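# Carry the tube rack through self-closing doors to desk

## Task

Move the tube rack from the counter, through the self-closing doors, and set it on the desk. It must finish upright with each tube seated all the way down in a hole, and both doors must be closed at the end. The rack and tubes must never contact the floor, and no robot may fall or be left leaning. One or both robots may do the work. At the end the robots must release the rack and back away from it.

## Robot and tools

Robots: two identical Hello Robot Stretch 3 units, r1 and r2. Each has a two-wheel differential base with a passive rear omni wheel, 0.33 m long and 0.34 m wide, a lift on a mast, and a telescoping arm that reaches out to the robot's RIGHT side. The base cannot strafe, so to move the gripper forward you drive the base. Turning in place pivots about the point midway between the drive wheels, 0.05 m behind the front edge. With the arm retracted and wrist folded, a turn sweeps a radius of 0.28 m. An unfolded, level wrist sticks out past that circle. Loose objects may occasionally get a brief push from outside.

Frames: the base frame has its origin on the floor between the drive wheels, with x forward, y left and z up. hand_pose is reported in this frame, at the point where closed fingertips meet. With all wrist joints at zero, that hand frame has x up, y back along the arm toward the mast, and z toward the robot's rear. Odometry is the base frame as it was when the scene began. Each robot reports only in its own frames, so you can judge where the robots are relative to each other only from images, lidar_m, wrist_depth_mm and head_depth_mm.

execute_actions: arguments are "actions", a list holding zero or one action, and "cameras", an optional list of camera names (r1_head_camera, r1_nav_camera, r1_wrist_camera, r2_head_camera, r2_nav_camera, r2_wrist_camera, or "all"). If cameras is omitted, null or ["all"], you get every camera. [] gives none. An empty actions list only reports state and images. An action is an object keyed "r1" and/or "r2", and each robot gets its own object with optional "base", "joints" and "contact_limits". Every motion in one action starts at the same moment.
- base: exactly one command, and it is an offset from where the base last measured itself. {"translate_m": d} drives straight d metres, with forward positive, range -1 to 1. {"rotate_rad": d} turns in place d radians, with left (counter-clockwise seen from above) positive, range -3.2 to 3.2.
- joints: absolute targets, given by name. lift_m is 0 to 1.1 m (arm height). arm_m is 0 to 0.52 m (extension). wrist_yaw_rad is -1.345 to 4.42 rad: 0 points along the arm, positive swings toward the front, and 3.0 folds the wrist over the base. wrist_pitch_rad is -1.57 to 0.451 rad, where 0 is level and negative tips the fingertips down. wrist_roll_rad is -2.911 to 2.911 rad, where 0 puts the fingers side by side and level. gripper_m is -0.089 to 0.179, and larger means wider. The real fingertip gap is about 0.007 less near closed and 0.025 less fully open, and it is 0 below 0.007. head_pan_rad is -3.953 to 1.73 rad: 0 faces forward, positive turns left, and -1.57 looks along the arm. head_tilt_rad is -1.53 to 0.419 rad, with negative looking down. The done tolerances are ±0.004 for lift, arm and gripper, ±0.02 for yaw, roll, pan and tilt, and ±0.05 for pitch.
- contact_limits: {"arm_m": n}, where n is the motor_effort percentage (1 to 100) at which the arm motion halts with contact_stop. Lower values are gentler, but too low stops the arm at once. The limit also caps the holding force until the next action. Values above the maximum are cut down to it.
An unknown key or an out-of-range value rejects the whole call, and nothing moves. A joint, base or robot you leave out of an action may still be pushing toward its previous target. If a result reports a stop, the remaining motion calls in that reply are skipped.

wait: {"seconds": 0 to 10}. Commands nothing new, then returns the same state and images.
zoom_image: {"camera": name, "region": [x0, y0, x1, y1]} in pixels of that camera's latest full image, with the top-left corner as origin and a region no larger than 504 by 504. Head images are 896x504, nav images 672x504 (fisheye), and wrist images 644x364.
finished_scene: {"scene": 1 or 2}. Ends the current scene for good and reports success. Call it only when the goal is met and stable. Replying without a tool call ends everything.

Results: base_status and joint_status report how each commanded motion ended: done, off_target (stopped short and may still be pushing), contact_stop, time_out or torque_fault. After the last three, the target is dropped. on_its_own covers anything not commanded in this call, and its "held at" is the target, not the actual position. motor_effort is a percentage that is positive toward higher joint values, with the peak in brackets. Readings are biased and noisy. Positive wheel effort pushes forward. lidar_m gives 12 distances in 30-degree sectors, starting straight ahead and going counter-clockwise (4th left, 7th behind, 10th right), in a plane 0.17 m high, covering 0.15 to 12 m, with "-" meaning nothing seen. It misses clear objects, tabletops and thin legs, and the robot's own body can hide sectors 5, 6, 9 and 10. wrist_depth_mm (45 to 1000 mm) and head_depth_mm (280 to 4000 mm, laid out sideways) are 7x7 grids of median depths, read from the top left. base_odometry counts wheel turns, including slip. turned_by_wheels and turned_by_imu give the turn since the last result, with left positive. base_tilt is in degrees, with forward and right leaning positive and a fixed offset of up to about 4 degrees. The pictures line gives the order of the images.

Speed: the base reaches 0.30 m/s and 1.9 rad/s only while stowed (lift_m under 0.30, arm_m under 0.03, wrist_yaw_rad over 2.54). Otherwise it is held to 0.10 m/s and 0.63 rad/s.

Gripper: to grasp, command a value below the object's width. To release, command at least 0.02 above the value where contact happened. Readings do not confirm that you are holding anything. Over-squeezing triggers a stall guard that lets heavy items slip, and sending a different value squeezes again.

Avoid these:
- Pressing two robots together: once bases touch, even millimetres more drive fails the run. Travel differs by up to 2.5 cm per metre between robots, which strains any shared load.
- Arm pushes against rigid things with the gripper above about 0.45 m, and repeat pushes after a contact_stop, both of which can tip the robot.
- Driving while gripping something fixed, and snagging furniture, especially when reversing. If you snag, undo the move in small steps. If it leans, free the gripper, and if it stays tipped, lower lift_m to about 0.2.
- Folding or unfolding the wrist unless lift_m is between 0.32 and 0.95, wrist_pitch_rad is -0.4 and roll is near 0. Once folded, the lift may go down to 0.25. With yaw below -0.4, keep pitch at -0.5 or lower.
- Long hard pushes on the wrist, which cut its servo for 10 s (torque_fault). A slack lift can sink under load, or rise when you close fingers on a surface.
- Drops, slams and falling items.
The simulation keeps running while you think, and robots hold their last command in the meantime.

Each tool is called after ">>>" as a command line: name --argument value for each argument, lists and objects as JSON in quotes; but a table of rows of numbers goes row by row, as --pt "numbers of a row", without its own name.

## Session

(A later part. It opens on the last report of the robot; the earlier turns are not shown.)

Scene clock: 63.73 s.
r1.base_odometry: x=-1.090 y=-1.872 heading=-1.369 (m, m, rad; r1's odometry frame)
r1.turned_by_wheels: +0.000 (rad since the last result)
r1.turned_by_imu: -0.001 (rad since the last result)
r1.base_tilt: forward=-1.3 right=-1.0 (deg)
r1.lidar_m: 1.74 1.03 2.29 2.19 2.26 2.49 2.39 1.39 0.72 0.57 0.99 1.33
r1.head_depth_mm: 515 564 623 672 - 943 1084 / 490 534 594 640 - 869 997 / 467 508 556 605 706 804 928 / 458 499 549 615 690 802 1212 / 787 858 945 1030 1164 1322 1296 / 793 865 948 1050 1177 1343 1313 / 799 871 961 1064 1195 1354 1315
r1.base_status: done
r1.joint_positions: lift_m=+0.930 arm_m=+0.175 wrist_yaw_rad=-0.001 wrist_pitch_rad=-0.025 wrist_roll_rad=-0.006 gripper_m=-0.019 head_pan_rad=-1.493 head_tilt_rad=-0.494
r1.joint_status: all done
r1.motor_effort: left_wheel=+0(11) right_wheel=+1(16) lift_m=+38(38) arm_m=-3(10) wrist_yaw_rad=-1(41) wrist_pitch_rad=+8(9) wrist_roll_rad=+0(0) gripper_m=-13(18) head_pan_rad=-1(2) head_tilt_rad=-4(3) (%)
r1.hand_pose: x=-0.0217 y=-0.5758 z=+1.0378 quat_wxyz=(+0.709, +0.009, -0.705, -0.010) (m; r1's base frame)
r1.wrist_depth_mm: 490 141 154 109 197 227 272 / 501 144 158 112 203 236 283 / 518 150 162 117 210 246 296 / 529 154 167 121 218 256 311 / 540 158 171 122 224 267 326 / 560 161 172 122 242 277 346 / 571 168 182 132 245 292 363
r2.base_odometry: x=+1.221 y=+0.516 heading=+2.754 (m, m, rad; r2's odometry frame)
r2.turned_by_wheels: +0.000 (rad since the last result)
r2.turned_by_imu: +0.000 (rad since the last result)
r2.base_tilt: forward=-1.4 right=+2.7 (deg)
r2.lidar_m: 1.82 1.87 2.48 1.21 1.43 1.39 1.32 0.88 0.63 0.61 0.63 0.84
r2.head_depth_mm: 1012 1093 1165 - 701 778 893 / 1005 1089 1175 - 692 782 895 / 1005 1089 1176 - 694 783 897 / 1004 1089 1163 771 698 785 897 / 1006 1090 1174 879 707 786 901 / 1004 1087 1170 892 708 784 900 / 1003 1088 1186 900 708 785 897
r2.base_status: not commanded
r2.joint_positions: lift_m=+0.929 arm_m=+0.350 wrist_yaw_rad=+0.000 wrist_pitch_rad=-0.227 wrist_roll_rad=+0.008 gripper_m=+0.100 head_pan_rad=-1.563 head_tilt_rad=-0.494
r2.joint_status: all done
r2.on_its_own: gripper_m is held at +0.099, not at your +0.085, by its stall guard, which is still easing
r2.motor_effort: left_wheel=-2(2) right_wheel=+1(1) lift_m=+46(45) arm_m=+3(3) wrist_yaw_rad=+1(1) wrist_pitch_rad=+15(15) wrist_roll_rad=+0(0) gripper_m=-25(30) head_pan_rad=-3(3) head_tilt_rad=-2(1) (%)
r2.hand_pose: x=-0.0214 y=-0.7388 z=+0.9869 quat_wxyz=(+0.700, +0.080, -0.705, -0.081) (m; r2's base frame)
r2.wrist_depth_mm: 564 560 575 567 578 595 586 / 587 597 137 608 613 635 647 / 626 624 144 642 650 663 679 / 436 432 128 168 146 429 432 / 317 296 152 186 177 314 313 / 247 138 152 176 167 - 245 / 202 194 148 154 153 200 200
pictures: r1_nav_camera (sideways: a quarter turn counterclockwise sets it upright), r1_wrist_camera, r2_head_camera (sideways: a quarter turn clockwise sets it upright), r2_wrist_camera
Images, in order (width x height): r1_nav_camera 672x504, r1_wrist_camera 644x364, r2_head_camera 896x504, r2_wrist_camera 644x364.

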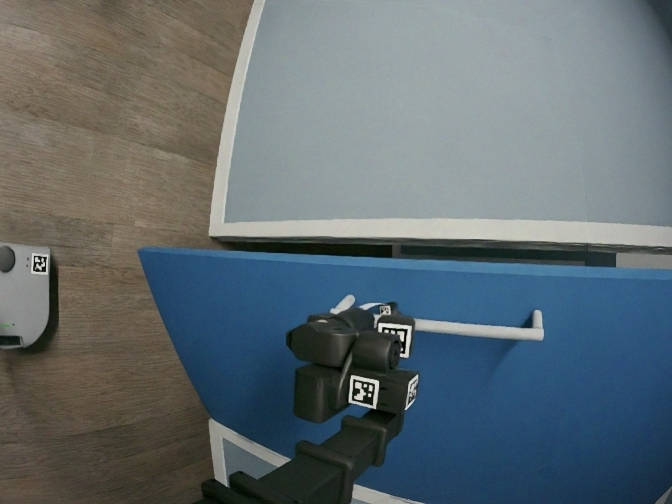

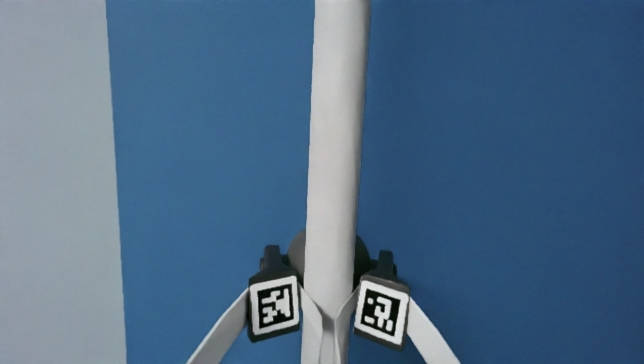

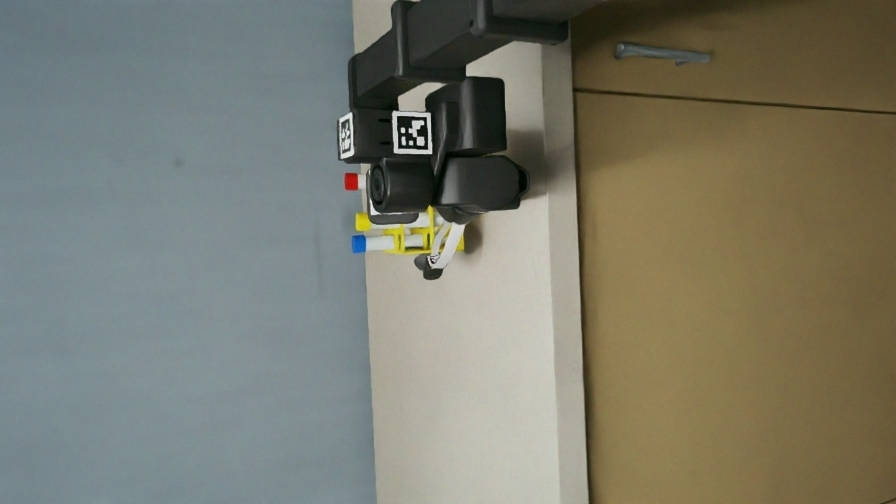

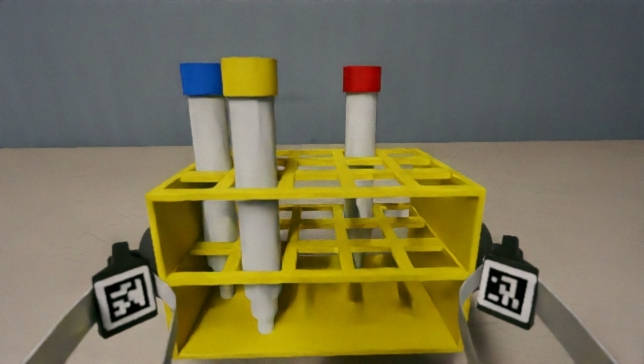

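>>> execute_actions --actions '[{"r1":{"base":{"translate_m":-0.064},"joints":{"arm_m":0.078}},"r2":{"joints":{"lift_m":0.886}}}]' --cameras '[]'

>>> execute_actions --actions '[{"r1":{"base":{"translate_m":-0.047},"joints":{"arm_m":0.023}},"r2":{"joints":{"gripper_m":0.179}}}]' --cameras '["r2_wrist_camera"]'

>>> execute_actions --actions '[{"r2":{"joints":{"arm_m":0.38},"contact_limits":{"arm_m":12}}}]' --cameras '["r1_wrist_camera","r1_nav_camera","r2_wrist_camera","r2_head_camera"]'

Scene clock: 66.00 s.
r1.base_odometry: x=-1.103 y=-1.810 heading=-1.369 (m, m, rad; r1's odometry frame)
r1.turned_by_wheels: +0.000 (rad since the last result)
r1.turned_by_imu: -0.001 (rad since the last result)
r1.base_tilt: forward=-1.3 right=-1.1 (deg)
r1.lidar_m: 1.80 1.09 2.28 2.19 2.26 2.42 2.33 1.38 0.64 0.46 0.97 1.33
r1.head_depth_mm: 442 487 541 610 - - - / 410 447 501 552 - - - / 387 426 461 503 562 655 765 / 370 402 437 481 544 619 720 / 381 871 951 1047 1193 1332 1301 / 795 856 947 1051 1175 1344 1311 / 799 872 958 1063 1190 1354 1311
r1.base_status: done
r1.joint_positions: lift_m=+0.930 arm_m=+0.078 wrist_yaw_rad=-0.003 wrist_pitch_rad=-0.026 wrist_roll_rad=-0.006 gripper_m=-0.019 head_pan_rad=-1.493 head_tilt_rad=-0.494
r1.joint_status: all done
r1.motor_effort: left_wheel=+0(8) right_wheel=+2(12) lift_m=+38(38) arm_m=-5(9) wrist_yaw_rad=+1(33) wrist_pitch_rad=+8(9) wrist_roll_rad=+0(0) gripper_m=-13(16) head_pan_rad=-2(2) head_tilt_rad=-3(4) (%)
r1.hand_pose: x=-0.0223 y=-0.4789 z=+1.0376 quat_wxyz=(+0.709, +0.008, -0.705, -0.011) (m; r1's base frame)
r1.wrist_depth_mm: 580 132 151 109 211 266 352 / 592 135 154 112 219 277 379 / 610 138 159 116 229 290 406 / 629 141 163 124 236 305 436 / 643 144 167 122 247 321 464 / 650 149 168 122 268 337 497 / 677 154 171 132 271 359 543
r2.base_odometry: x=+1.221 y=+0.516 heading=+2.754 (m, m, rad; r2's odometry frame)
r2.turned_by_wheels: +0.000 (rad since the last result)
r2.turned_by_imu: +0.000 (rad since the last result)
r2.base_tilt: forward=-1.4 right=+2.7 (deg)
r2.lidar_m: 1.82 1.87 2.47 1.27 1.41 1.39 1.32 0.88 0.63 0.61 0.63 0.84
r2.head_depth_mm: 1005 1096 1164 934 691 781 889 / 1009 1091 1177 - 705 779 896 / 1007 1094 1176 - 703 783 892 / 1006 1092 1173 757 698 782 896 / 1004 1082 1175 879 705 785 896 / 1006 1082 1176 890 707 782 902 / 1003 1086 1184 903 709 789 901
r2.base_status: not commanded
r2.joint_positions: lift_m=+0.887 arm_m=+0.350 wrist_yaw_rad=+0.000 wrist_pitch_rad=-0.215 wrist_roll_rad=+0.008 gripper_m=+0.104 head_pan_rad=-1.563 head_tilt_rad=-0.494
r2.joint_status: all done
r2.on_its_own: gripper_m is held at +0.102, not at your +0.085, by its stall guard, which is not easing now
r2.motor_effort: left_wheel=-2(2) right_wheel=+1(0) lift_m=+16(38) arm_m=+3(3) wrist_yaw_rad=+0(1) wrist_pitch_rad=+8(15) wrist_roll_rad=+0(0) gripper_m=-23(23) head_pan_rad=-2(3) head_tilt_rad=-1(2) (%)
r2.hand_pose: x=-0.0214 y=-0.7398 z=+0.9471 quat_wxyz=(+0.701, +0.076, -0.705, -0.076) (m; r2's base frame)
r2.wrist_depth_mm: 555 555 580 571 591 609 609 / 588 583 112 598 621 625 643 / 590 563 120 510 567 565 554 / 343 340 125 165 143 341 333 / 245 229 153 184 171 241 238 / 188 139 153 171 164 - 187 / - 148 147 146 146 150 153
pictures: none
No camera images: the call's "cameras" was empty. Leave "cameras" out to get every camera's image.

Scene clock: 67.83 s.
r1.base_odometry: x=-1.112 y=-1.764 heading=-1.369 (m, m, rad; r1's odometry frame)
r1.turned_by_wheels: +0.000 (rad since the last result)
r1.turned_by_imu: -0.001 (rad since the last result)
r1.base_tilt: forward=-1.2 right=-1.1 (deg)
r1.lidar_m: 1.85 1.13 2.28 2.19 2.26 2.38 2.28 1.39 0.60 0.40 0.98 1.33
r1.head_depth_mm: 401 444 495 561 650 725 - / 362 326 443 502 - - - / 338 376 412 446 489 - 663 / 323 349 381 419 465 525 608 / 311 342 381 444 1174 1334 1298 / 816 874 951 1038 1181 1345 1313 / 798 873 959 1060 1196 1353 1320
r1.base_status: done
r1.joint_positions: lift_m=+0.930 arm_m=+0.023 wrist_yaw_rad=-0.004 wrist_pitch_rad=-0.026 wrist_roll_rad=-0.006 gripper_m=-0.019 head_pan_rad=-1.493 head_tilt_rad=-0.494
r1.joint_status: all done
r1.motor_effort: left_wheel=+0(4) right_wheel=+1(5) lift_m=+38(39) arm_m=-2(10) wrist_yaw_rad=+2(12) wrist_pitch_rad=+9(9) wrist_roll_rad=+0(0) gripper_m=-12(15) head_pan_rad=-2(2) head_tilt_rad=-3(4) (%)
r1.hand_pose: x=-0.0224 y=-0.4237 z=+1.0376 quat_wxyz=(+0.709, +0.008, -0.705, -0.011) (m; r1's base frame)
r1.wrist_depth_mm: 386 128 150 109 226 303 452 / 642 131 154 112 234 319 494 / 664 134 157 116 244 334 536 / 673 137 161 123 253 355 578 / 702 140 166 122 266 376 646 / 715 143 165 122 295 400 720 / 727 147 172 134 297 426 738
r2.base_odometry: x=+1.221 y=+0.516 heading=+2.754 (m, m, rad; r2's odometry frame)
r2.turned_by_wheels: +0.000 (rad since the last result)
r2.turned_by_imu: +0.000 (rad since the last result)
r2.base_tilt: forward=-1.5 right=+2.7 (deg)
r2.lidar_m: 1.82 1.87 2.48 1.32 1.27 1.39 1.32 0.88 0.63 0.61 0.62 0.84
r2.head_depth_mm: 1014 1097 1158 927 691 781 890 / 1003 1094 1170 - 705 780 897 / 1009 1089 1174 - 706 785 898 / 1003 1085 1179 772 699 784 896 / 1004 1087 1163 873 705 785 896 / 1005 1088 1173 891 708 786 898 / 1002 1086 1189 905 707 784 899
r2.base_status: not commanded
r2.joint_positions: lift_m=+0.887 arm_m=+0.350 wrist_yaw_rad=+0.000 wrist_pitch_rad=-0.220 wrist_roll_rad=+0.008 gripper_m=+0.179 head_pan_rad=-1.563 head_tilt_rad=-0.494
r2.joint_status: all done
r2.motor_effort: left_wheel=-2(2) right_wheel=+1(1) lift_m=+17(18) arm_m=+3(4) wrist_yaw_rad=+1(1) wrist_pitch_rad=+11(12) wrist_roll_rad=+0(0) gripper_m=+1(100) head_pan_rad=-3(3) head_tilt_rad=-1(1) (%)
r2.hand_pose: x=-0.0214 y=-0.7394 z=+0.9459 quat_wxyz=(+0.700, +0.078, -0.705, -0.078) (m; r2's base frame)
r2.wrist_depth_mm: 547 565 563 585 588 586 602 / 585 590 111 595 625 636 641 / 565 553 118 441 546 540 556 / 340 332 122 142 140 329 331 / 240 140 154 183 171 223 237 / - 154 138 166 165 173 185 / - 147 149 148 147 151 145
pictures: r2_wrist_camera
Images, in order (width x height): r2_wrist_camera 644x364.

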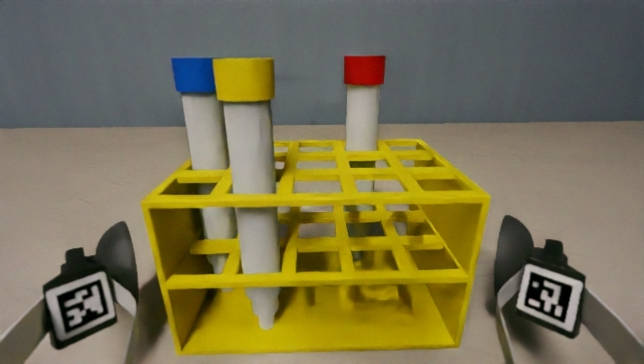

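Scene clock: 69.03 s.
r1.base_odometry: x=-1.112 y=-1.764 heading=-1.369 (m, m, rad; r1's odometry frame)
r1.turned_by_wheels: +0.000 (rad since the last result)
r1.turned_by_imu: +0.000 (rad since the last result)
r1.base_tilt: forward=-1.1 right=-1.0 (deg)
r1.lidar_m: 1.85 1.13 2.28 2.19 2.25 2.38 2.28 1.39 0.60 0.40 0.98 1.33
r1.head_depth_mm: 401 443 495 561 649 722 - / 361 326 443 503 - - - / 338 375 412 446 490 - 662 / 322 349 380 419 465 526 607 / 310 342 381 445 1174 1327 1304 / 817 879 951 1041 1181 1350 1305 / 796 871 959 1059 1188 1354 1314
r1.base_status: not commanded
r1.joint_positions: lift_m=+0.930 arm_m=+0.023 wrist_yaw_rad=-0.004 wrist_pitch_rad=-0.026 wrist_roll_rad=-0.006 gripper_m=-0.019 head_pan_rad=-1.493 head_tilt_rad=-0.494
r1.joint_status: not commanded
r1.motor_effort: left_wheel=+0(1) right_wheel=+1(1) lift_m=+39(39) arm_m=-2(1) wrist_yaw_rad=+2(2) wrist_pitch_rad=+9(9) wrist_roll_rad=+0(0) gripper_m=-13(13) head_pan_rad=-2(2) head_tilt_rad=-4(3) (%)
r1.hand_pose: x=-0.0224 y=-0.4237 z=+1.0376 quat_wxyz=(+0.709, +0.008, -0.705, -0.011) (m; r1's base frame)
r1.wrist_depth_mm: 385 128 150 110 224 302 452 / 649 131 154 112 233 317 487 / 656 134 158 116 244 335 536 / 674 137 161 123 253 355 588 / 693 140 166 122 265 378 644 / 713 143 166 122 295 400 695 / 735 146 172 134 296 426 726
r2.base_odometry: x=+1.221 y=+0.516 heading=+2.754 (m, m, rad; r2's odometry frame)
r2.turned_by_wheels: +0.000 (rad since the last result)
r2.turned_by_imu: +0.000 (rad since the last result)
r2.base_tilt: forward=-1.5 right=+2.6 (deg)
r2.lidar_m: 1.82 1.88 2.48 1.32 1.27 1.39 1.32 0.88 0.63 0.61 0.62 0.84
r2.head_depth_mm: 1011 1092 1166 936 - 778 893 / 1008 1093 1172 - 692 782 896 / 1010 1088 1171 - 706 781 899 / 1004 1090 1168 775 696 786 900 / 1008 1088 1173 877 707 783 897 / 1003 1085 1169 886 705 781 900 / 1003 1084 1182 905 707 788 898
r2.base_status: not commanded
r2.joint_positions: lift_m=+0.887 arm_m=+0.380 wrist_yaw_rad=+0.000 wrist_pitch_rad=-0.220 wrist_roll_rad=+0.008 gripper_m=+0.179 head_pan_rad=-1.563 head_tilt_rad=-0.494
r2.joint_status: all done
r2.motor_effort: left_wheel=-2(2) right_wheel=+2(1) lift_m=+18(17) arm_m=+2(4) wrist_yaw_rad=-1(0) wrist_pitch_rad=+11(11) wrist_roll_rad=+0(0) gripper_m=+1(1) head_pan_rad=-3(3) head_tilt_rad=-1(2) (%)
r2.contact_limits: arm_m 12 (drawing in: default 15, maximum 24; extending or still: default 21, maximum 35)
r2.hand_pose: x=-0.0214 y=-0.7694 z=+0.9459 quat_wxyz=(+0.700, +0.078, -0.705, -0.078) (m; r2's base frame)
r2.wrist_depth_mm: 525 540 540 556 554 578 575 / 559 557 94 585 592 584 608 / 568 568 101 557 550 549 540 / 334 313 109 141 141 331 330 / 240 117 113 153 145 112 236 / - 117 121 138 144 120 183 / - 142 139 148 148 142 146
pictures: r1_nav_camera (sideways: a quarter turn counterclockwise sets it upright), r1_wrist_camera, r2_head_camera (sideways: a quarter turn clockwise sets it upright), r2_wrist_camera
Images, in order (width x height): r1_nav_camera 672x504, r1_wrist_camera 644x364, r2_head_camera 896x504, r2_wrist_camera 644x364.

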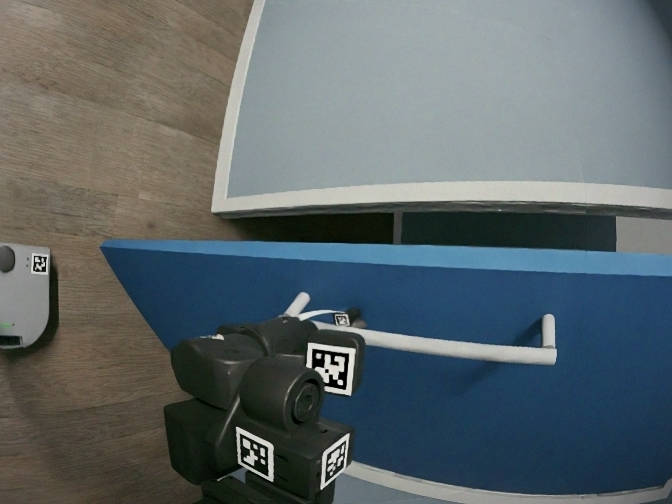

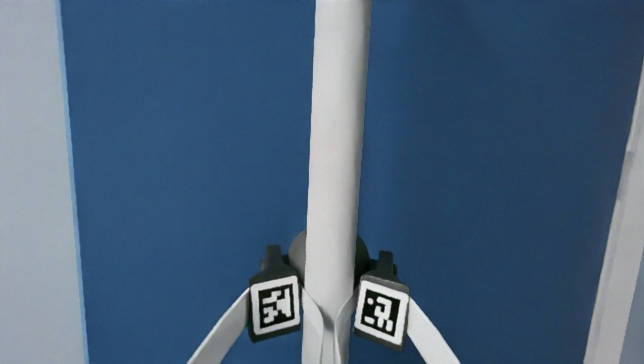

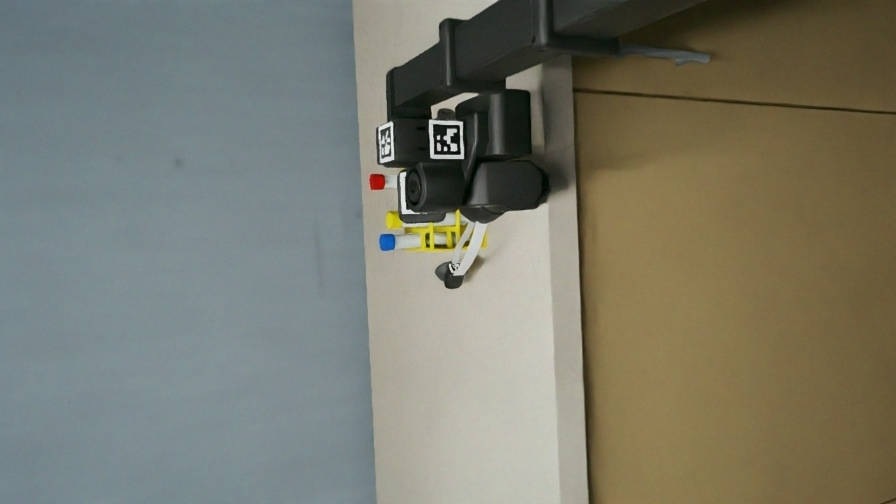

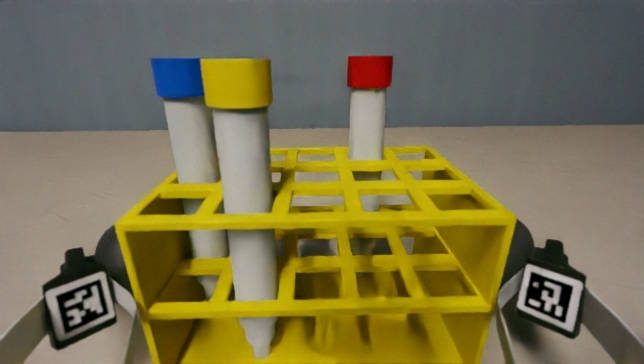

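>>> execute_actions --actions '[{"r1":{"base":{"translate_m":-0.045},"joints":{"arm_m":0.008,"wrist_yaw_rad":0.13}},"r2":{"joints":{"gripper_m":0.105}}}]' --cameras '["r2_wrist_camera"]'

>>> execute_actions --actions '[{"r1":{"base":{"translate_m":-0.05},"joints":{"arm_m":0.0,"wrist_yaw_rad":0.27}},"r2":{"joints":{"lift_m":0.92}}}]' --cameras '["r1_wrist_camera","r2_wrist_camera"]'

Scene clock: 73.00 s.
r1.base_odometry: x=-1.121 y=-1.720 heading=-1.369 (m, m, rad; r1's odometry frame)
r1.turned_by_wheels: +0.000 (rad since the last result)
r1.turned_by_imu: -0.053 (rad since the last result)
r1.base_tilt: forward=-1.1 right=-1.0 (deg)
r1.lidar_m: 1.89 1.17 2.32 2.19 2.23 2.37 2.24 1.47 0.67 0.39 0.38 1.27
r1.head_depth_mm: 438 487 547 624 725 846 - / 398 437 485 545 612 - - / 361 392 430 477 403 - - / 323 357 390 436 478 534 618 / 312 335 363 395 437 492 581 / 293 317 350 405 1137 1327 1303 / 758 858 938 1039 1162 1317 1314
r1.base_status: done
r1.joint_positions: lift_m=+0.930 arm_m=+0.008 wrist_yaw_rad=+0.173 wrist_pitch_rad=-0.025 wrist_roll_rad=-0.006 gripper_m=-0.019 head_pan_rad=-1.493 head_tilt_rad=-0.495
r1.joint_status: wrist_yaw_rad off_target (ended at +0.173, target +0.130); the others done
r1.on_its_own: wrist_yaw_rad is held at +0.175, not at your +0.130, by its stall guard, which is not easing now
r1.motor_effort: left_wheel=+1(23) right_wheel=+0(12) lift_m=+38(38) arm_m=+0(16) wrist_yaw_rad=+2(38) wrist_pitch_rad=+8(10) wrist_roll_rad=+1(0) gripper_m=-11(17) head_pan_rad=-2(2) head_tilt_rad=-3(3) (%)
r1.hand_pose: x=+0.0225 y=-0.4047 z=+1.0379 quat_wxyz=(+0.707, +0.070, -0.701, +0.052) (m; r1's base frame)
r1.wrist_depth_mm: 717 133 152 109 213 264 351 / 727 136 156 112 220 276 371 / 759 139 159 118 227 289 398 / 766 142 164 121 237 303 424 / 804 145 168 122 246 323 450 / 832 150 168 123 269 338 489 / 853 156 179 132 271 354 531
r2.base_odometry: x=+1.221 y=+0.516 heading=+2.754 (m, m, rad; r2's odometry frame)
r2.turned_by_wheels: +0.000 (rad since the last result)
r2.turned_by_imu: +0.000 (rad since the last result)
r2.base_tilt: forward=-1.5 right=+2.7 (deg)
r2.lidar_m: 1.82 1.87 2.48 1.35 1.30 1.39 1.32 0.88 0.63 0.61 0.62 0.84
r2.head_depth_mm: 1005 1097 1163 929 - 779 890 / 1008 1088 1173 - 692 782 894 / 1005 1090 1178 - 703 781 896 / 1002 1090 1168 786 697 785 898 / 1001 1087 1176 880 706 784 897 / 1003 1083 1172 888 705 786 898 / 1000 1090 1185 900 711 786 900
r2.base_status: not commanded
r2.joint_positions: lift_m=+0.887 arm_m=+0.380 wrist_yaw_rad=+0.000 wrist_pitch_rad=-0.220 wrist_roll_rad=+0.008 gripper_m=+0.106 head_pan_rad=-1.563 head_tilt_rad=-0.494
r2.joint_status: all done
r2.motor_effort: left_wheel=-2(2) right_wheel=+2(1) lift_m=+18(18) arm_m=+3(4) wrist_yaw_rad=+0(0) wrist_pitch_rad=+11(11) wrist_roll_rad=+0(0) gripper_m=-22(100) head_pan_rad=-3(2) head_tilt_rad=+0(1) (%)
r2.hand_pose: x=-0.0214 y=-0.7694 z=+0.9459 quat_wxyz=(+0.700, +0.078, -0.705, -0.078) (m; r2's base frame)
r2.wrist_depth_mm: 521 542 532 545 546 578 557 / 554 567 112 565 585 605 607 / 586 577 119 442 547 554 545 / 338 337 122 141 141 331 326 / 239 222 153 182 171 235 238 / 187 139 138 174 166 - 184 / - 147 148 148 148 151 150
pictures: r2_wrist_camera
Images, in order (width x height): r2_wrist_camera 644x364.

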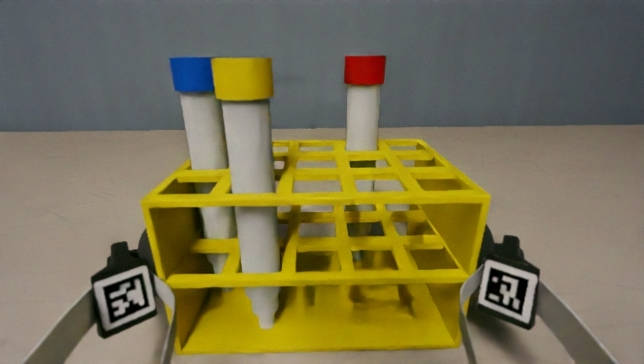

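Scene clock: 74.77 s.
r1.base_odometry: x=-1.131 y=-1.671 heading=-1.368 (m, m, rad; r1's odometry frame)
r1.turned_by_wheels: +0.000 (rad since the last result)
r1.turned_by_imu: +0.000 (rad since the last result)
r1.base_tilt: forward=-1.3 right=-1.1 (deg)
r1.lidar_m: 1.93 1.22 2.31 2.18 2.22 2.33 2.19 1.47 0.71 0.40 0.38 1.28
r1.head_depth_mm: 466 517 582 668 778 936 - / 420 461 513 577 659 788 - / 382 417 458 508 557 - - / 351 376 333 436 401 528 636 / 313 345 377 411 448 496 560 / 302 322 346 374 413 481 1245 / 285 303 334 987 1171 1326 1314
r1.base_status: done
r1.joint_positions: lift_m=+0.930 arm_m=+0.001 wrist_yaw_rad=+0.302 wrist_pitch_rad=-0.024 wrist_roll_rad=-0.006 gripper_m=-0.019 head_pan_rad=-1.493 head_tilt_rad=-0.495
r1.joint_status: wrist_yaw_rad off_target (ended at +0.302, target +0.270); the others done
r1.on_its_own: wrist_yaw_rad is at rest, and its effort (-24) is outside its rest range (-12 to +12)
r1.motor_effort: left_wheel=+4(4) right_wheel=-7(8) lift_m=+38(38) arm_m=+0(15) wrist_yaw_rad=-24(37) wrist_pitch_rad=+8(8) wrist_roll_rad=+0(1) gripper_m=-13(16) head_pan_rad=-3(2) head_tilt_rad=-3(2) (%)
r1.hand_pose: x=+0.0545 y=-0.3897 z=+1.0382 quat_wxyz=(+0.703, +0.115, -0.695, +0.098) (m; r1's base frame)
r1.wrist_depth_mm: 852 140 156 111 202 238 290 / 877 143 160 113 209 247 302 / 888 148 163 116 215 257 317 / 935 152 168 120 223 267 333 / 970 155 172 121 233 278 353 / - 159 173 122 249 294 373 / - 166 184 131 256 304 396
r2.base_odometry: x=+1.221 y=+0.516 heading=+2.754 (m, m, rad; r2's odometry frame)
r2.turned_by_wheels: +0.000 (rad since the last result)
r2.turned_by_imu: +0.000 (rad since the last result)
r2.base_tilt: forward=-1.6 right=+2.7 (deg)
r2.lidar_m: 1.82 1.87 2.48 1.39 1.35 1.39 1.32 0.88 0.63 0.61 0.62 0.84
r2.head_depth_mm: 1006 1096 1166 - 703 781 892 / 1009 1094 1183 718 692 783 897 / 1007 1088 1166 - 695 779 895 / 1007 1085 1173 777 700 783 897 / 1006 1084 1172 875 707 782 894 / 1002 1084 1170 887 707 785 899 / 1003 1086 1184 901 709 784 902
r2.base_status: not commanded
r2.joint_positions: lift_m=+0.919 arm_m=+0.380 wrist_yaw_rad=+0.000 wrist_pitch_rad=-0.227 wrist_roll_rad=+0.008 gripper_m=+0.106 head_pan_rad=-1.563 head_tilt_rad=-0.494
r2.joint_status: all done
r2.motor_effort: left_wheel=-1(3) right_wheel=+1(2) lift_m=+46(46) arm_m=+3(3) wrist_yaw_rad=+1(1) wrist_pitch_rad=+15(15) wrist_roll_rad=+0(0) gripper_m=-22(21) head_pan_rad=-3(3) head_tilt_rad=-2(1) (%)
r2.hand_pose: x=-0.0214 y=-0.7688 z=+0.9769 quat_wxyz=(+0.700, +0.080, -0.705, -0.081) (m; r2's base frame)
r2.wrist_depth_mm: 529 530 545 546 556 552 567 / 560 568 147 580 584 599 597 / 581 590 151 598 610 629 622 / 412 413 132 184 196 403 408 / 299 279 152 179 175 293 292 / 233 138 153 180 171 - 226 / 189 184 147 147 146 187 186
pictures: r1_wrist_camera, r2_wrist_camera
Images, in order (width x height): r1_wrist_camera 644x364, r2_wrist_camera 644x364.

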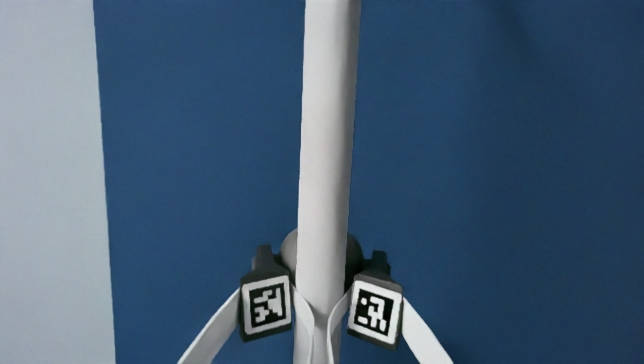

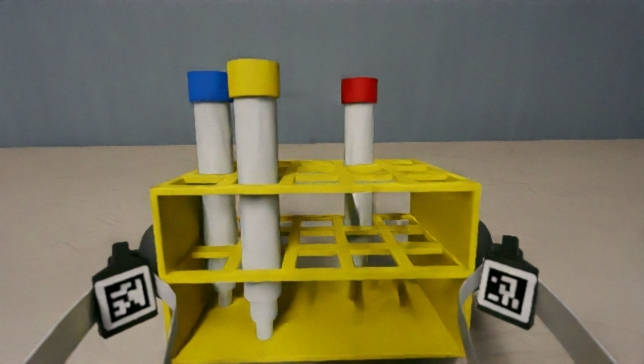

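>>> execute_actions --actions '[{"r1":{"base":{"translate_m":-0.048},"joints":{"wrist_yaw_rad":0.46}},"r2":{"joints":{"lift_m":0.887}}}]' --cameras '[]'

>>> execute_actions --actions '[{"r1":{"base":{"translate_m":-0.049},"joints":{"wrist_yaw_rad":0.6}},"r2":{"joints":{"gripper_m":0.179}}}]' --cameras '["r2_wrist_camera"]'

>>> execute_actions --actions '[{"r1":{"base":{"translate_m":-0.064},"joints":{"wrist_yaw_rad":0.77}},"r2":{"joints":{"arm_m":0.3,"lift_m":0.95}}}]' --cameras '["r1_nav_camera"]'

Scene clock: 77.27 s.
r1.base_odometry: x=-1.141 y=-1.624 heading=-1.368 (m, m, rad; r1's odometry frame)
r1.turned_by_wheels: +0.000 (rad since the last result)
r1.turned_by_imu: -0.001 (rad since the last result)
r1.base_tilt: forward=-1.2 right=-1.0 (deg)
r1.lidar_m: 1.99 1.26 2.31 2.18 2.23 2.27 2.14 1.49 0.76 0.42 0.38 1.28
r1.head_depth_mm: 499 555 628 718 842 1009 - / 446 491 547 614 705 815 - / 405 441 484 539 598 - - / 370 400 435 478 527 - - / 341 367 319 399 398 498 582 / 307 333 362 391 424 465 524 / 294 313 334 359 397 1283 1310
r1.base_status: done
r1.joint_positions: lift_m=+0.930 arm_m=+0.001 wrist_yaw_rad=+0.468 wrist_pitch_rad=-0.023 wrist_roll_rad=-0.006 gripper_m=-0.019 head_pan_rad=-1.493 head_tilt_rad=-0.495
r1.joint_status: all done
r1.motor_effort: left_wheel=+2(6) right_wheel=-3(5) lift_m=+38(38) arm_m=-3(6) wrist_yaw_rad=-6(41) wrist_pitch_rad=+8(8) wrist_roll_rad=+0(1) gripper_m=-13(17) head_pan_rad=-2(3) head_tilt_rad=-3(4) (%)
r1.hand_pose: x=+0.0940 y=-0.3740 z=+1.0384 quat_wxyz=(+0.692, +0.172, -0.684, +0.157) (m; r1's base frame)
r1.wrist_depth_mm: - 151 158 110 189 210 235 / - 155 162 114 194 216 243 / - 158 166 118 200 224 252 / - 162 171 120 207 231 262 / - 166 175 122 214 239 274 / - - 178 123 226 249 284 / - - 186 198 230 258 297
r2.base_odometry: x=+1.221 y=+0.516 heading=+2.754 (m, m, rad; r2's odometry frame)
r2.turned_by_wheels: +0.000 (rad since the last result)
r2.turned_by_imu: +0.000 (rad since the last result)
r2.base_tilt: forward=-1.5 right=+2.7 (deg)
r2.lidar_m: 1.82 1.86 2.48 1.44 1.40 1.39 1.32 0.88 0.63 0.61 0.63 0.84
r2.head_depth_mm: 1008 1097 1161 932 - 781 893 / 1002 1090 1175 - 690 783 897 / 1006 1088 1173 - 703 784 897 / 1007 1095 1180 780 698 782 896 / 1004 1087 1168 875 707 784 898 / 1000 1083 1181 887 709 787 900 / 1004 1077 1182 900 708 787 899
r2.base_status: not commanded
r2.joint_positions: lift_m=+0.888 arm_m=+0.380 wrist_yaw_rad=+0.000 wrist_pitch_rad=-0.212 wrist_roll_rad=+0.008 gripper_m=+0.106 head_pan_rad=-1.563 head_tilt_rad=-0.494
r2.joint_status: all done
r2.motor_effort: left_wheel=-2(3) right_wheel=+1(1) lift_m=+17(41) arm_m=+3(3) wrist_yaw_rad=+0(0) wrist_pitch_rad=+6(15) wrist_roll_rad=+0(0) gripper_m=-22(22) head_pan_rad=-3(2) head_tilt_rad=-1(1) (%)
r2.hand_pose: x=-0.0214 y=-0.7700 z=+0.9489 quat_wxyz=(+0.701, +0.075, -0.706, -0.075) (m; r2's base frame)
r2.wrist_depth_mm: 526 538 547 548 556 563 580 / 551 559 115 571 587 590 602 / 576 587 143 509 600 608 569 / 352 350 127 164 143 339 339 / 248 227 153 186 174 244 243 / 191 139 153 173 166 - 189 / - 150 146 147 145 155 155
pictures: none
No camera images: the call's "cameras" was empty. Leave "cameras" out to get every camera's image.

Scene clock: 78.93 s.
r1.base_odometry: x=-1.151 y=-1.576 heading=-1.368 (m, m, rad; r1's odometry frame)
r1.turned_by_wheels: +0.000 (rad since the last result)
r1.turned_by_imu: +0.000 (rad since the last result)
r1.base_tilt: forward=-1.2 right=-1.0 (deg)
r1.lidar_m: 2.03 1.31 2.31 2.18 2.22 2.23 2.09 1.49 0.82 0.44 0.37 1.29
r1.head_depth_mm: 533 595 672 775 916 1096 - / 472 520 579 655 749 870 - / 425 463 509 565 638 763 - / 386 418 454 499 544 - - / 353 379 411 446 484 409 597 / 328 353 304 341 408 467 527 / 298 319 343 367 396 432 506
r1.base_status: done
r1.joint_positions: lift_m=+0.930 arm_m=+0.001 wrist_yaw_rad=+0.609 wrist_pitch_rad=-0.023 wrist_roll_rad=-0.006 gripper_m=-0.019 head_pan_rad=-1.493 head_tilt_rad=-0.495
r1.joint_status: all done
r1.motor_effort: left_wheel=+1(6) right_wheel=-3(7) lift_m=+38(38) arm_m=-3(5) wrist_yaw_rad=-7(43) wrist_pitch_rad=+8(7) wrist_roll_rad=+1(1) gripper_m=-14(17) head_pan_rad=-3(2) head_tilt_rad=-4(3) (%)
r1.hand_pose: x=+0.1248 y=-0.3555 z=+1.0385 quat_wxyz=(+0.679, +0.219, -0.670, +0.205) (m; r1's base frame)
r1.wrist_depth_mm: - - 162 110 182 195 208 / - - 165 116 187 200 214 / - - 170 117 192 206 222 / - - 174 119 198 212 229 / - - 179 121 204 219 237 / - - 182 123 214 227 245 / - - 191 197 218 235 254
r2.base_odometry: x=+1.221 y=+0.516 heading=+2.754 (m, m, rad; r2's odometry frame)
r2.turned_by_wheels: +0.000 (rad since the last result)
r2.turned_by_imu: +0.000 (rad since the last result)
r2.base_tilt: forward=-1.5 right=+2.7 (deg)
r2.lidar_m: 1.82 1.87 2.48 1.49 1.44 1.40 1.32 0.88 0.63 0.60 0.63 0.84
r2.head_depth_mm: 1006 1089 1172 928 - 777 891 / 1007 1093 1178 - 691 778 893 / 1005 1094 1176 - 705 783 890 / 1003 1088 1173 783 700 780 894 / 1006 1091 1175 879 706 783 898 / 1005 1087 1172 886 706 788 902 / 1000 1083 1185 901 709 785 898
r2.base_status: not commanded
r2.joint_positions: lift_m=+0.888 arm_m=+0.380 wrist_yaw_rad=+0.000 wrist_pitch_rad=-0.220 wrist_roll_rad=+0.008 gripper_m=+0.179 head_pan_rad=-1.563 head_tilt_rad=-0.494
r2.joint_status: all done
r2.motor_effort: left_wheel=-2(2) right_wheel=+1(0) lift_m=+18(18) arm_m=+3(4) wrist_yaw_rad=+0(0) wrist_pitch_rad=+11(12) wrist_roll_rad=+0(0) gripper_m=+0(100) head_pan_rad=-3(3) head_tilt_rad=-2(1) (%)
r2.hand_pose: x=-0.0214 y=-0.7694 z=+0.9469 quat_wxyz=(+0.700, +0.078, -0.705, -0.078) (m; r2's base frame)
r2.wrist_depth_mm: 528 535 543 548 562 552 572 / 563 570 110 583 588 593 623 / 584 584 118 494 555 551 533 / 339 333 121 144 144 333 330 / 241 141 154 185 173 227 238 / - 156 140 168 166 175 185 / - 148 149 149 149 152 147
pictures: r2_wrist_camera
Images, in order (width x height): r2_wrist_camera 644x364.

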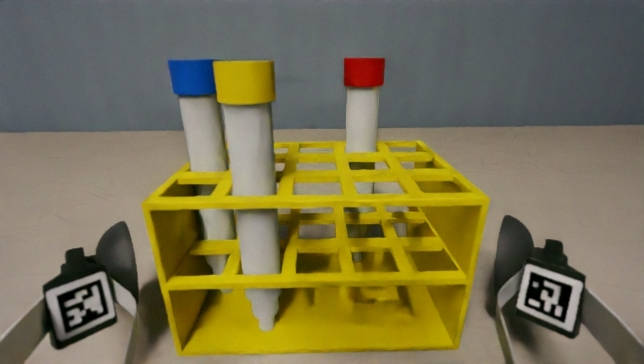

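Scene clock: 80.73 s.
r1.base_odometry: x=-1.164 y=-1.513 heading=-1.368 (m, m, rad; r1's odometry frame)
r1.turned_by_wheels: +0.000 (rad since the last result)
r1.turned_by_imu: -0.001 (rad since the last result)
r1.base_tilt: forward=-1.1 right=-1.1 (deg)
r1.lidar_m: 2.10 1.37 2.30 2.17 2.21 2.15 2.03 1.49 0.90 0.45 0.37 1.29
r1.head_depth_mm: 585 655 746 862 1025 1236 - / 509 562 628 709 818 949 - / 453 492 542 602 678 789 - / 406 439 477 523 578 - - / 369 396 427 463 506 - - / 338 360 385 415 439 446 538 / 311 333 354 312 381 435 473
r1.base_status: done
r1.joint_positions: lift_m=+0.930 arm_m=+0.001 wrist_yaw_rad=+0.779 wrist_pitch_rad=-0.022 wrist_roll_rad=-0.006 gripper_m=-0.019 head_pan_rad=-1.493 head_tilt_rad=-0.495
r1.joint_status: all done
r1.motor_effort: left_wheel=+2(6) right_wheel=-2(7) lift_m=+38(38) arm_m=-3(6) wrist_yaw_rad=-6(50) wrist_pitch_rad=+8(8) wrist_roll_rad=+0(0) gripper_m=-13(18) head_pan_rad=-2(3) head_tilt_rad=-3(3) (%)
r1.hand_pose: x=+0.1582 y=-0.3278 z=+1.0386 quat_wxyz=(+0.659, +0.275, -0.649, +0.262) (m; r1's base frame)
r1.wrist_depth_mm: - - 166 111 176 181 186 / - - 171 115 180 186 191 / - - 175 117 186 191 196 / - - 179 119 190 196 203 / - - 184 121 195 202 208 / - - 189 123 202 207 215 / - - 195 199 209 214 223
r2.base_odometry: x=+1.221 y=+0.516 heading=+2.754 (m, m, rad; r2's odometry frame)
r2.turned_by_wheels: +0.000 (rad since the last result)
r2.turned_by_imu: +0.000 (rad since the last result)
r2.base_tilt: forward=-1.6 right=+2.6 (deg)
r2.lidar_m: 1.82 1.87 2.48 1.52 1.50 1.39 1.32 0.88 0.63 0.61 0.63 0.84
r2.head_depth_mm: 1009 1095 1178 - 690 778 895 / 1012 1089 1184 - 693 779 893 / 1005 1090 1175 - 706 779 898 / 1005 1094 1177 774 701 780 894 / 1012 1086 1168 877 706 780 896 / 1000 1093 1168 890 706 786 902 / 1003 1087 1180 901 707 787 896
r2.base_status: not commanded
r2.joint_positions: lift_m=+0.949 arm_m=+0.300 wrist_yaw_rad=+0.000 wrist_pitch_rad=-0.220 wrist_roll_rad=+0.008 gripper_m=+0.179 head_pan_rad=-1.563 head_tilt_rad=-0.494
r2.joint_status: all done
r2.motor_effort: left_wheel=-3(2) right_wheel=+1(1) lift_m=+46(48) arm_m=-2(2) wrist_yaw_rad=+1(0) wrist_pitch_rad=+11(11) wrist_roll_rad=+0(0) gripper_m=+1(1) head_pan_rad=-3(3) head_tilt_rad=-1(1) (%)
r2.hand_pose: x=-0.0214 y=-0.6902 z=+1.0087 quat_wxyz=(+0.700, +0.078, -0.705, -0.078) (m; r2's base frame)
r2.wrist_depth_mm: 601 613 619 627 616 636 651 / 626 640 643 664 669 677 675 / 667 675 670 675 721 705 720 / 515 507 435 464 497 497 497 / 360 370 258 241 317 378 355 / 295 280 258 251 267 279 276 / 213 228 228 227 227 227 220
pictures: r1_nav_camera (sideways: a quarter turn counterclockwise sets it upright)
Images, in order (width x height): r1_nav_camera 672x504.

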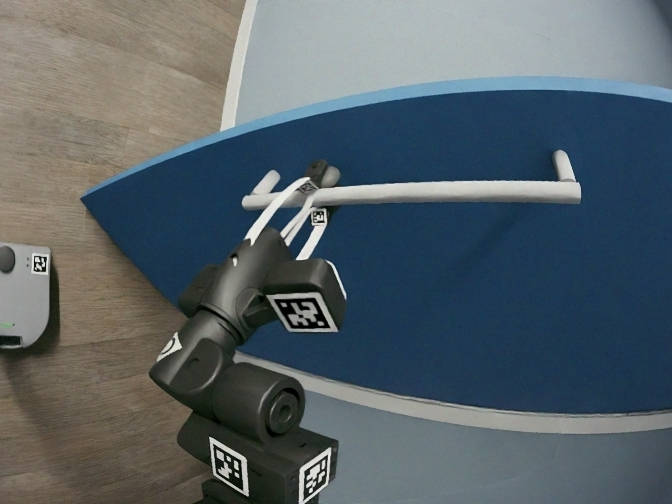

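>>> execute_actions --actions '[{"r1":{"base":{"translate_m":-0.065},"joints":{"wrist_yaw_rad":0.94}},"r2":{"joints":{"lift_m":1.09,"wrist_pitch_rad":-0.75}}}]' --cameras '[]'

>>> execute_actions --actions '[{"r1":{"base":{"translate_m":-0.082},"joints":{"wrist_yaw_rad":1.12}},"r2":{"joints":{"arm_m":0.47}}}]' --cameras '["r2_wrist_camera"]'

>>> execute_actions --actions '[{"r1":{"base":{"translate_m":-0.083},"joints":{"wrist_yaw_rad":1.27,"head_pan_rad":-0.6}},"r2":{"joints":{"lift_m":1.04}}}]' --cameras '["r1_nav_camera","r2_wrist_camera","r2_head_camera"]'

Scene clock: 83.30 s.
r1.base_odometry: x=-1.177 y=-1.449 heading=-1.368 (m, m, rad; r1's odometry frame)
r1.turned_by_wheels: +0.000 (rad since the last result)
r1.turned_by_imu: -0.001 (rad since the last result)
r1.base_tilt: forward=-1.3 right=-1.0 (deg)
r1.lidar_m: 1.44 1.44 2.30 2.17 2.21 2.08 1.97 1.50 1.03 0.46 0.36 0.36
r1.head_depth_mm: 654 734 843 986 1138 1288 - / 555 615 688 779 905 1051 - / 484 527 582 646 729 830 947 / 429 463 503 551 609 708 - / 385 411 443 481 523 - - / 349 371 397 425 459 492 538 / 319 338 358 382 405 360 470
r1.base_status: done
r1.joint_positions: lift_m=+0.930 arm_m=+0.001 wrist_yaw_rad=+0.945 wrist_pitch_rad=-0.021 wrist_roll_rad=-0.006 gripper_m=-0.019 head_pan_rad=-1.493 head_tilt_rad=-0.495
r1.joint_status: all done
r1.motor_effort: left_wheel=+1(8) right_wheel=-3(8) lift_m=+38(38) arm_m=-3(6) wrist_yaw_rad=-4(52) wrist_pitch_rad=+7(8) wrist_roll_rad=+0(0) gripper_m=-12(18) head_pan_rad=-2(2) head_tilt_rad=-2(3) (%)
r1.hand_pose: x=+0.1858 y=-0.2957 z=+1.0388 quat_wxyz=(+0.635, +0.328, -0.624, +0.316) (m; r1's base frame)
r1.wrist_depth_mm: - - 172 110 171 171 172 / - - 176 113 176 175 175 / - - 180 117 180 180 180 / - - 184 123 185 185 185 / - - 189 123 190 189 190 / - - 195 123 195 194 194 / - - 201 200 201 200 200
r2.base_odometry: x=+1.221 y=+0.516 heading=+2.754 (m, m, rad; r2's odometry frame)
r2.turned_by_wheels: +0.000 (rad since the last result)
r2.turned_by_imu: +0.000 (rad since the last result)
r2.base_tilt: forward=-1.5 right=+2.7 (deg)
r2.lidar_m: 1.82 1.87 2.47 1.57 1.57 1.39 1.32 0.88 0.63 0.61 0.62 0.84
r2.head_depth_mm: 1002 1106 1164 829 694 780 889 / 993 - 1191 800 692 781 890 / 1007 - - 770 694 782 894 / 1002 1088 1169 777 699 780 900 / 1004 1084 1173 877 708 783 901 / 1006 1088 1173 889 707 785 896 / 1000 1093 1187 901 708 788 900
r2.base_status: not commanded
r2.joint_positions: lift_m=+1.089 arm_m=+0.300 wrist_yaw_rad=+0.000 wrist_pitch_rad=-0.760 wrist_roll_rad=+0.008 gripper_m=+0.179 head_pan_rad=-1.563 head_tilt_rad=-0.494
r2.joint_status: all done
r2.motor_effort: left_wheel=-2(2) right_wheel=+1(1) lift_m=+45(51) arm_m=-2(2) wrist_yaw_rad=+0(0) wrist_pitch_rad=+5(11) wrist_roll_rad=+0(0) gripper_m=+1(1) head_pan_rad=-2(3) head_tilt_rad=-1(1) (%)
r2.hand_pose: x=-0.0215 y=-0.6145 z=+1.0342 quat_wxyz=(+0.654, +0.261, -0.659, -0.264) (m; r2's base frame)
r2.wrist_depth_mm: 525 534 541 541 546 534 554 / 440 451 429 308 461 452 453 / 383 383 376 292 384 393 397 / 340 340 335 337 346 343 344 / 302 310 302 305 308 314 306 / - 277 276 273 275 275 278 / 248 255 254 255 261 263 427
pictures: none
No camera images: the call's "cameras" was empty. Leave "cameras" out to get every camera's image.

Scene clock: 85.80 s.
r1.base_odometry: x=-1.193 y=-1.369 heading=-1.368 (m, m, rad; r1's odometry frame)
r1.turned_by_wheels: +0.000 (rad since the last result)
r1.turned_by_imu: -0.001 (rad since the last result)
r1.base_tilt: forward=-1.2 right=-1.1 (deg)
r1.lidar_m: 1.52 1.52 2.28 2.16 2.20 1.99 1.88 1.51 1.04 0.48 0.35 0.34
r1.head_depth_mm: 778 856 943 1059 1179 1311 - / 638 708 797 911 1062 1256 - / 538 588 647 719 810 930 1053 / 464 501 543 594 655 751 834 / 409 437 468 507 549 - - / 365 388 412 441 474 495 - / 330 348 368 391 416 445 467
r1.base_status: done
r1.joint_positions: lift_m=+0.930 arm_m=+0.001 wrist_yaw_rad=+1.120 wrist_pitch_rad=-0.021 wrist_roll_rad=-0.006 gripper_m=-0.019 head_pan_rad=-1.493 head_tilt_rad=-0.495
r1.joint_status: all done
r1.motor_effort: left_wheel=+1(9) right_wheel=-2(8) lift_m=+38(38) arm_m=-3(6) wrist_yaw_rad=+0(60) wrist_pitch_rad=+6(7) wrist_roll_rad=+0(1) gripper_m=-14(20) head_pan_rad=-2(2) head_tilt_rad=-3(3) (%)
r1.hand_pose: x=+0.2088 y=-0.2573 z=+1.0389 quat_wxyz=(+0.605, +0.381, -0.593, +0.370) (m; r1's base frame)
r1.wrist_depth_mm: - - 177 110 169 165 161 / - - 181 113 172 169 165 / - - 185 118 177 172 169 / - - 191 181 181 177 172 / - - 196 123 186 181 177 / - - 203 123 189 186 180 / - - 209 134 197 190 184
r2.base_odometry: x=+1.221 y=+0.516 heading=+2.754 (m, m, rad; r2's odometry frame)
r2.turned_by_wheels: +0.000 (rad since the last result)
r2.turned_by_imu: +0.000 (rad since the last result)
r2.base_tilt: forward=-1.5 right=+2.8 (deg)
r2.lidar_m: 1.82 1.87 2.47 1.64 1.66 1.40 1.32 0.88 0.63 0.61 0.62 0.84
r2.head_depth_mm: 998 1119 1165 830 691 780 889 / 1005 1101 1174 840 690 780 893 / 1006 - 1171 788 694 784 895 / 1007 1088 1169 787 700 780 894 / 1004 1092 1174 877 705 784 898 / 999 1085 1169 885 710 783 906 / 1004 1085 1184 900 708 786 901
r2.base_status: not commanded
r2.joint_positions: lift_m=+1.089 arm_m=+0.470 wrist_yaw_rad=+0.000 wrist_pitch_rad=-0.760 wrist_roll_rad=+0.008 gripper_m=+0.179 head_pan_rad=-1.563 head_tilt_rad=-0.494
r2.joint_status: all done
r2.motor_effort: left_wheel=-2(2) right_wheel=+1(1) lift_m=+45(46) arm_m=+4(5) wrist_yaw_rad=+0(1) wrist_pitch_rad=+6(6) wrist_roll_rad=+0(0) gripper_m=+0(0) head_pan_rad=-3(3) head_tilt_rad=-1(1) (%)
r2.hand_pose: x=-0.0216 y=-0.7837 z=+1.0341 quat_wxyz=(+0.654, +0.262, -0.659, -0.264) (m; r2's base frame)
r2.wrist_depth_mm: 508 503 506 520 525 550 544 / 450 446 450 454 451 454 449 / 386 391 387 385 387 393 394 / 340 339 340 336 343 346 349 / 304 307 295 220 301 314 305 / - 273 190 206 231 275 278 / 240 249 187 187 215 252 248
pictures: r2_wrist_camera
Images, in order (width x height): r2_wrist_camera 644x364.

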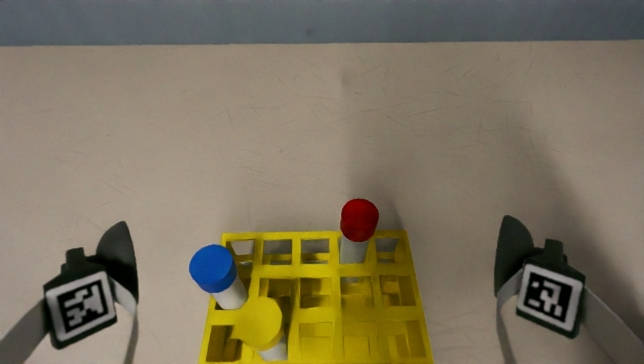

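Scene clock: 87.70 s.
r1.base_odometry: x=-1.210 y=-1.288 heading=-1.368 (m, m, rad; r1's odometry frame)
r1.turned_by_wheels: +0.000 (rad since the last result)
r1.turned_by_imu: -0.001 (rad since the last result)
r1.base_tilt: forward=-1.3 right=-1.0 (deg)
r1.lidar_m: 1.60 1.73 2.29 2.15 2.20 1.92 1.80 1.52 1.05 0.51 0.35 0.33
r1.head_depth_mm: - - 307 342 382 444 499 / - - 298 329 353 328 494 / - - 294 324 361 417 477 / - - 292 323 364 422 501 / 1519 1665 1878 2133 1998 1571 1299 / 1750 1967 2253 2505 2015 1587 1307 / 2055 2379 2811 2774 2031 1589 1314
r1.base_status: done
r1.joint_positions: lift_m=+0.930 arm_m=+0.001 wrist_yaw_rad=+1.270 wrist_pitch_rad=-0.020 wrist_roll_rad=-0.006 gripper_m=-0.019 head_pan_rad=-0.607 head_tilt_rad=-0.495
r1.joint_status: all done
r1.motor_effort: left_wheel=+1(9) right_wheel=-1(8) lift_m=+38(38) arm_m=-3(5) wrist_yaw_rad=+1(57) wrist_pitch_rad=+7(7) wrist_roll_rad=+0(1) gripper_m=-14(18) head_pan_rad=+3(38) head_tilt_rad=-3(3) (%)
r1.hand_pose: x=+0.2228 y=-0.2218 z=+1.0390 quat_wxyz=(+0.576, +0.424, -0.563, +0.415) (m; r1's base frame)
r1.wrist_depth_mm: - - 181 111 167 161 155 / - - 186 114 171 165 159 / - - 191 117 175 168 163 / - - 196 183 179 171 166 / - - 200 124 183 176 170 / - - - 124 187 180 173 / - - - 131 194 185 178
r2.base_odometry: x=+1.221 y=+0.516 heading=+2.754 (m, m, rad; r2's odometry frame)
r2.turned_by_wheels: +0.000 (rad since the last result)
r2.turned_by_imu: +0.000 (rad since the last result)
r2.base_tilt: forward=-1.5 right=+2.8 (deg)
r2.lidar_m: 1.82 1.87 2.48 1.72 2.19 1.39 1.32 0.88 0.63 0.61 0.62 0.84
r2.head_depth_mm: 1013 1072 1162 830 690 779 886 / 1009 1064 1193 838 693 779 893 / 1004 1063 - 781 695 781 897 / 1004 1086 1170 784 700 782 897 / 1001 1090 1173 875 704 783 897 / 999 1086 1171 889 708 785 899 / 1002 1083 1178 900 706 785 904
r2.base_status: not commanded
r2.joint_positions: lift_m=+1.041 arm_m=+0.470 wrist_yaw_rad=+0.000 wrist_pitch_rad=-0.760 wrist_roll_rad=+0.008 gripper_m=+0.179 head_pan_rad=-1.563 head_tilt_rad=-0.494
r2.joint_status: all done
r2.motor_effort: left_wheel=-2(2) right_wheel=+1(1) lift_m=+18(46) arm_m=+2(2) wrist_yaw_rad=+0(1) wrist_pitch_rad=+6(6) wrist_roll_rad=+0(0) gripper_m=+1(1) head_pan_rad=-3(3) head_tilt_rad=-1(1) (%)
r2.hand_pose: x=-0.0216 y=-0.7836 z=+0.9852 quat_wxyz=(+0.654, +0.262, -0.659, -0.264) (m; r2's base frame)
r2.wrist_depth_mm: 434 440 439 454 448 442 450 / 367 370 367 370 370 374 372 / 316 315 319 320 323 323 320 / 276 278 281 266 276 283 281 / 251 237 164 173 198 257 252 / - 224 105 178 174 227 229 / 198 203 139 163 162 207 202
pictures: r1_nav_camera (sideways: a quarter turn counterclockwise sets it upright), r2_head_camera (sideways: a quarter turn clockwise sets it upright), r2_wrist_camera
Images, in order (width x height): r1_nav_camera 672x504, r2_head_camera 896x504, r2_wrist_camera 644x364.

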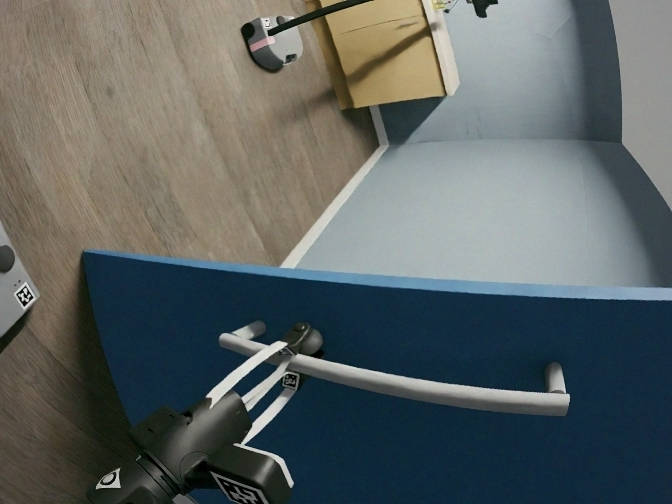

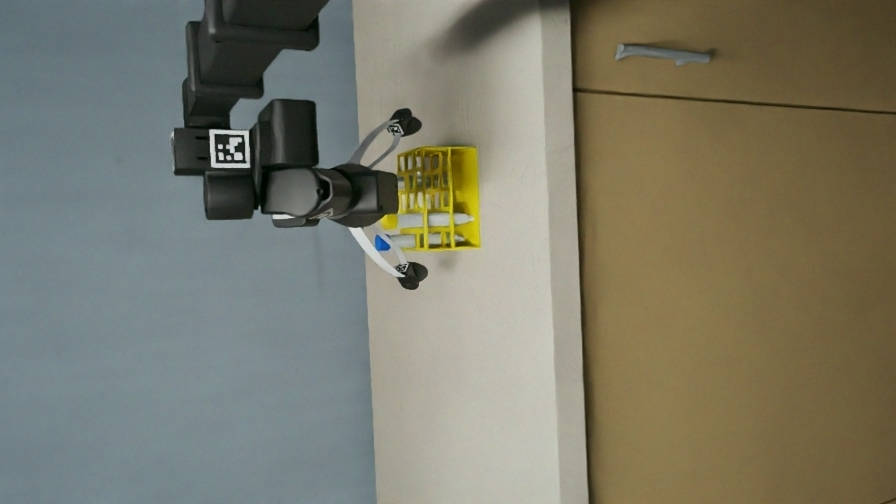

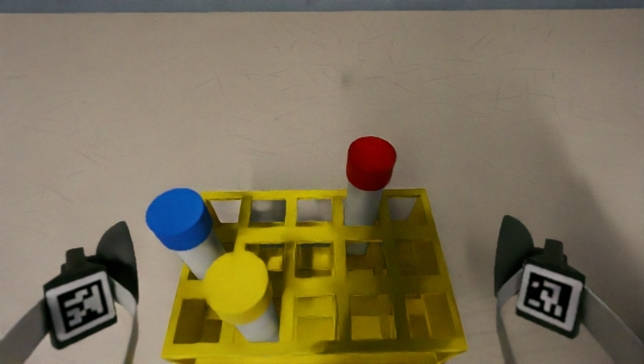

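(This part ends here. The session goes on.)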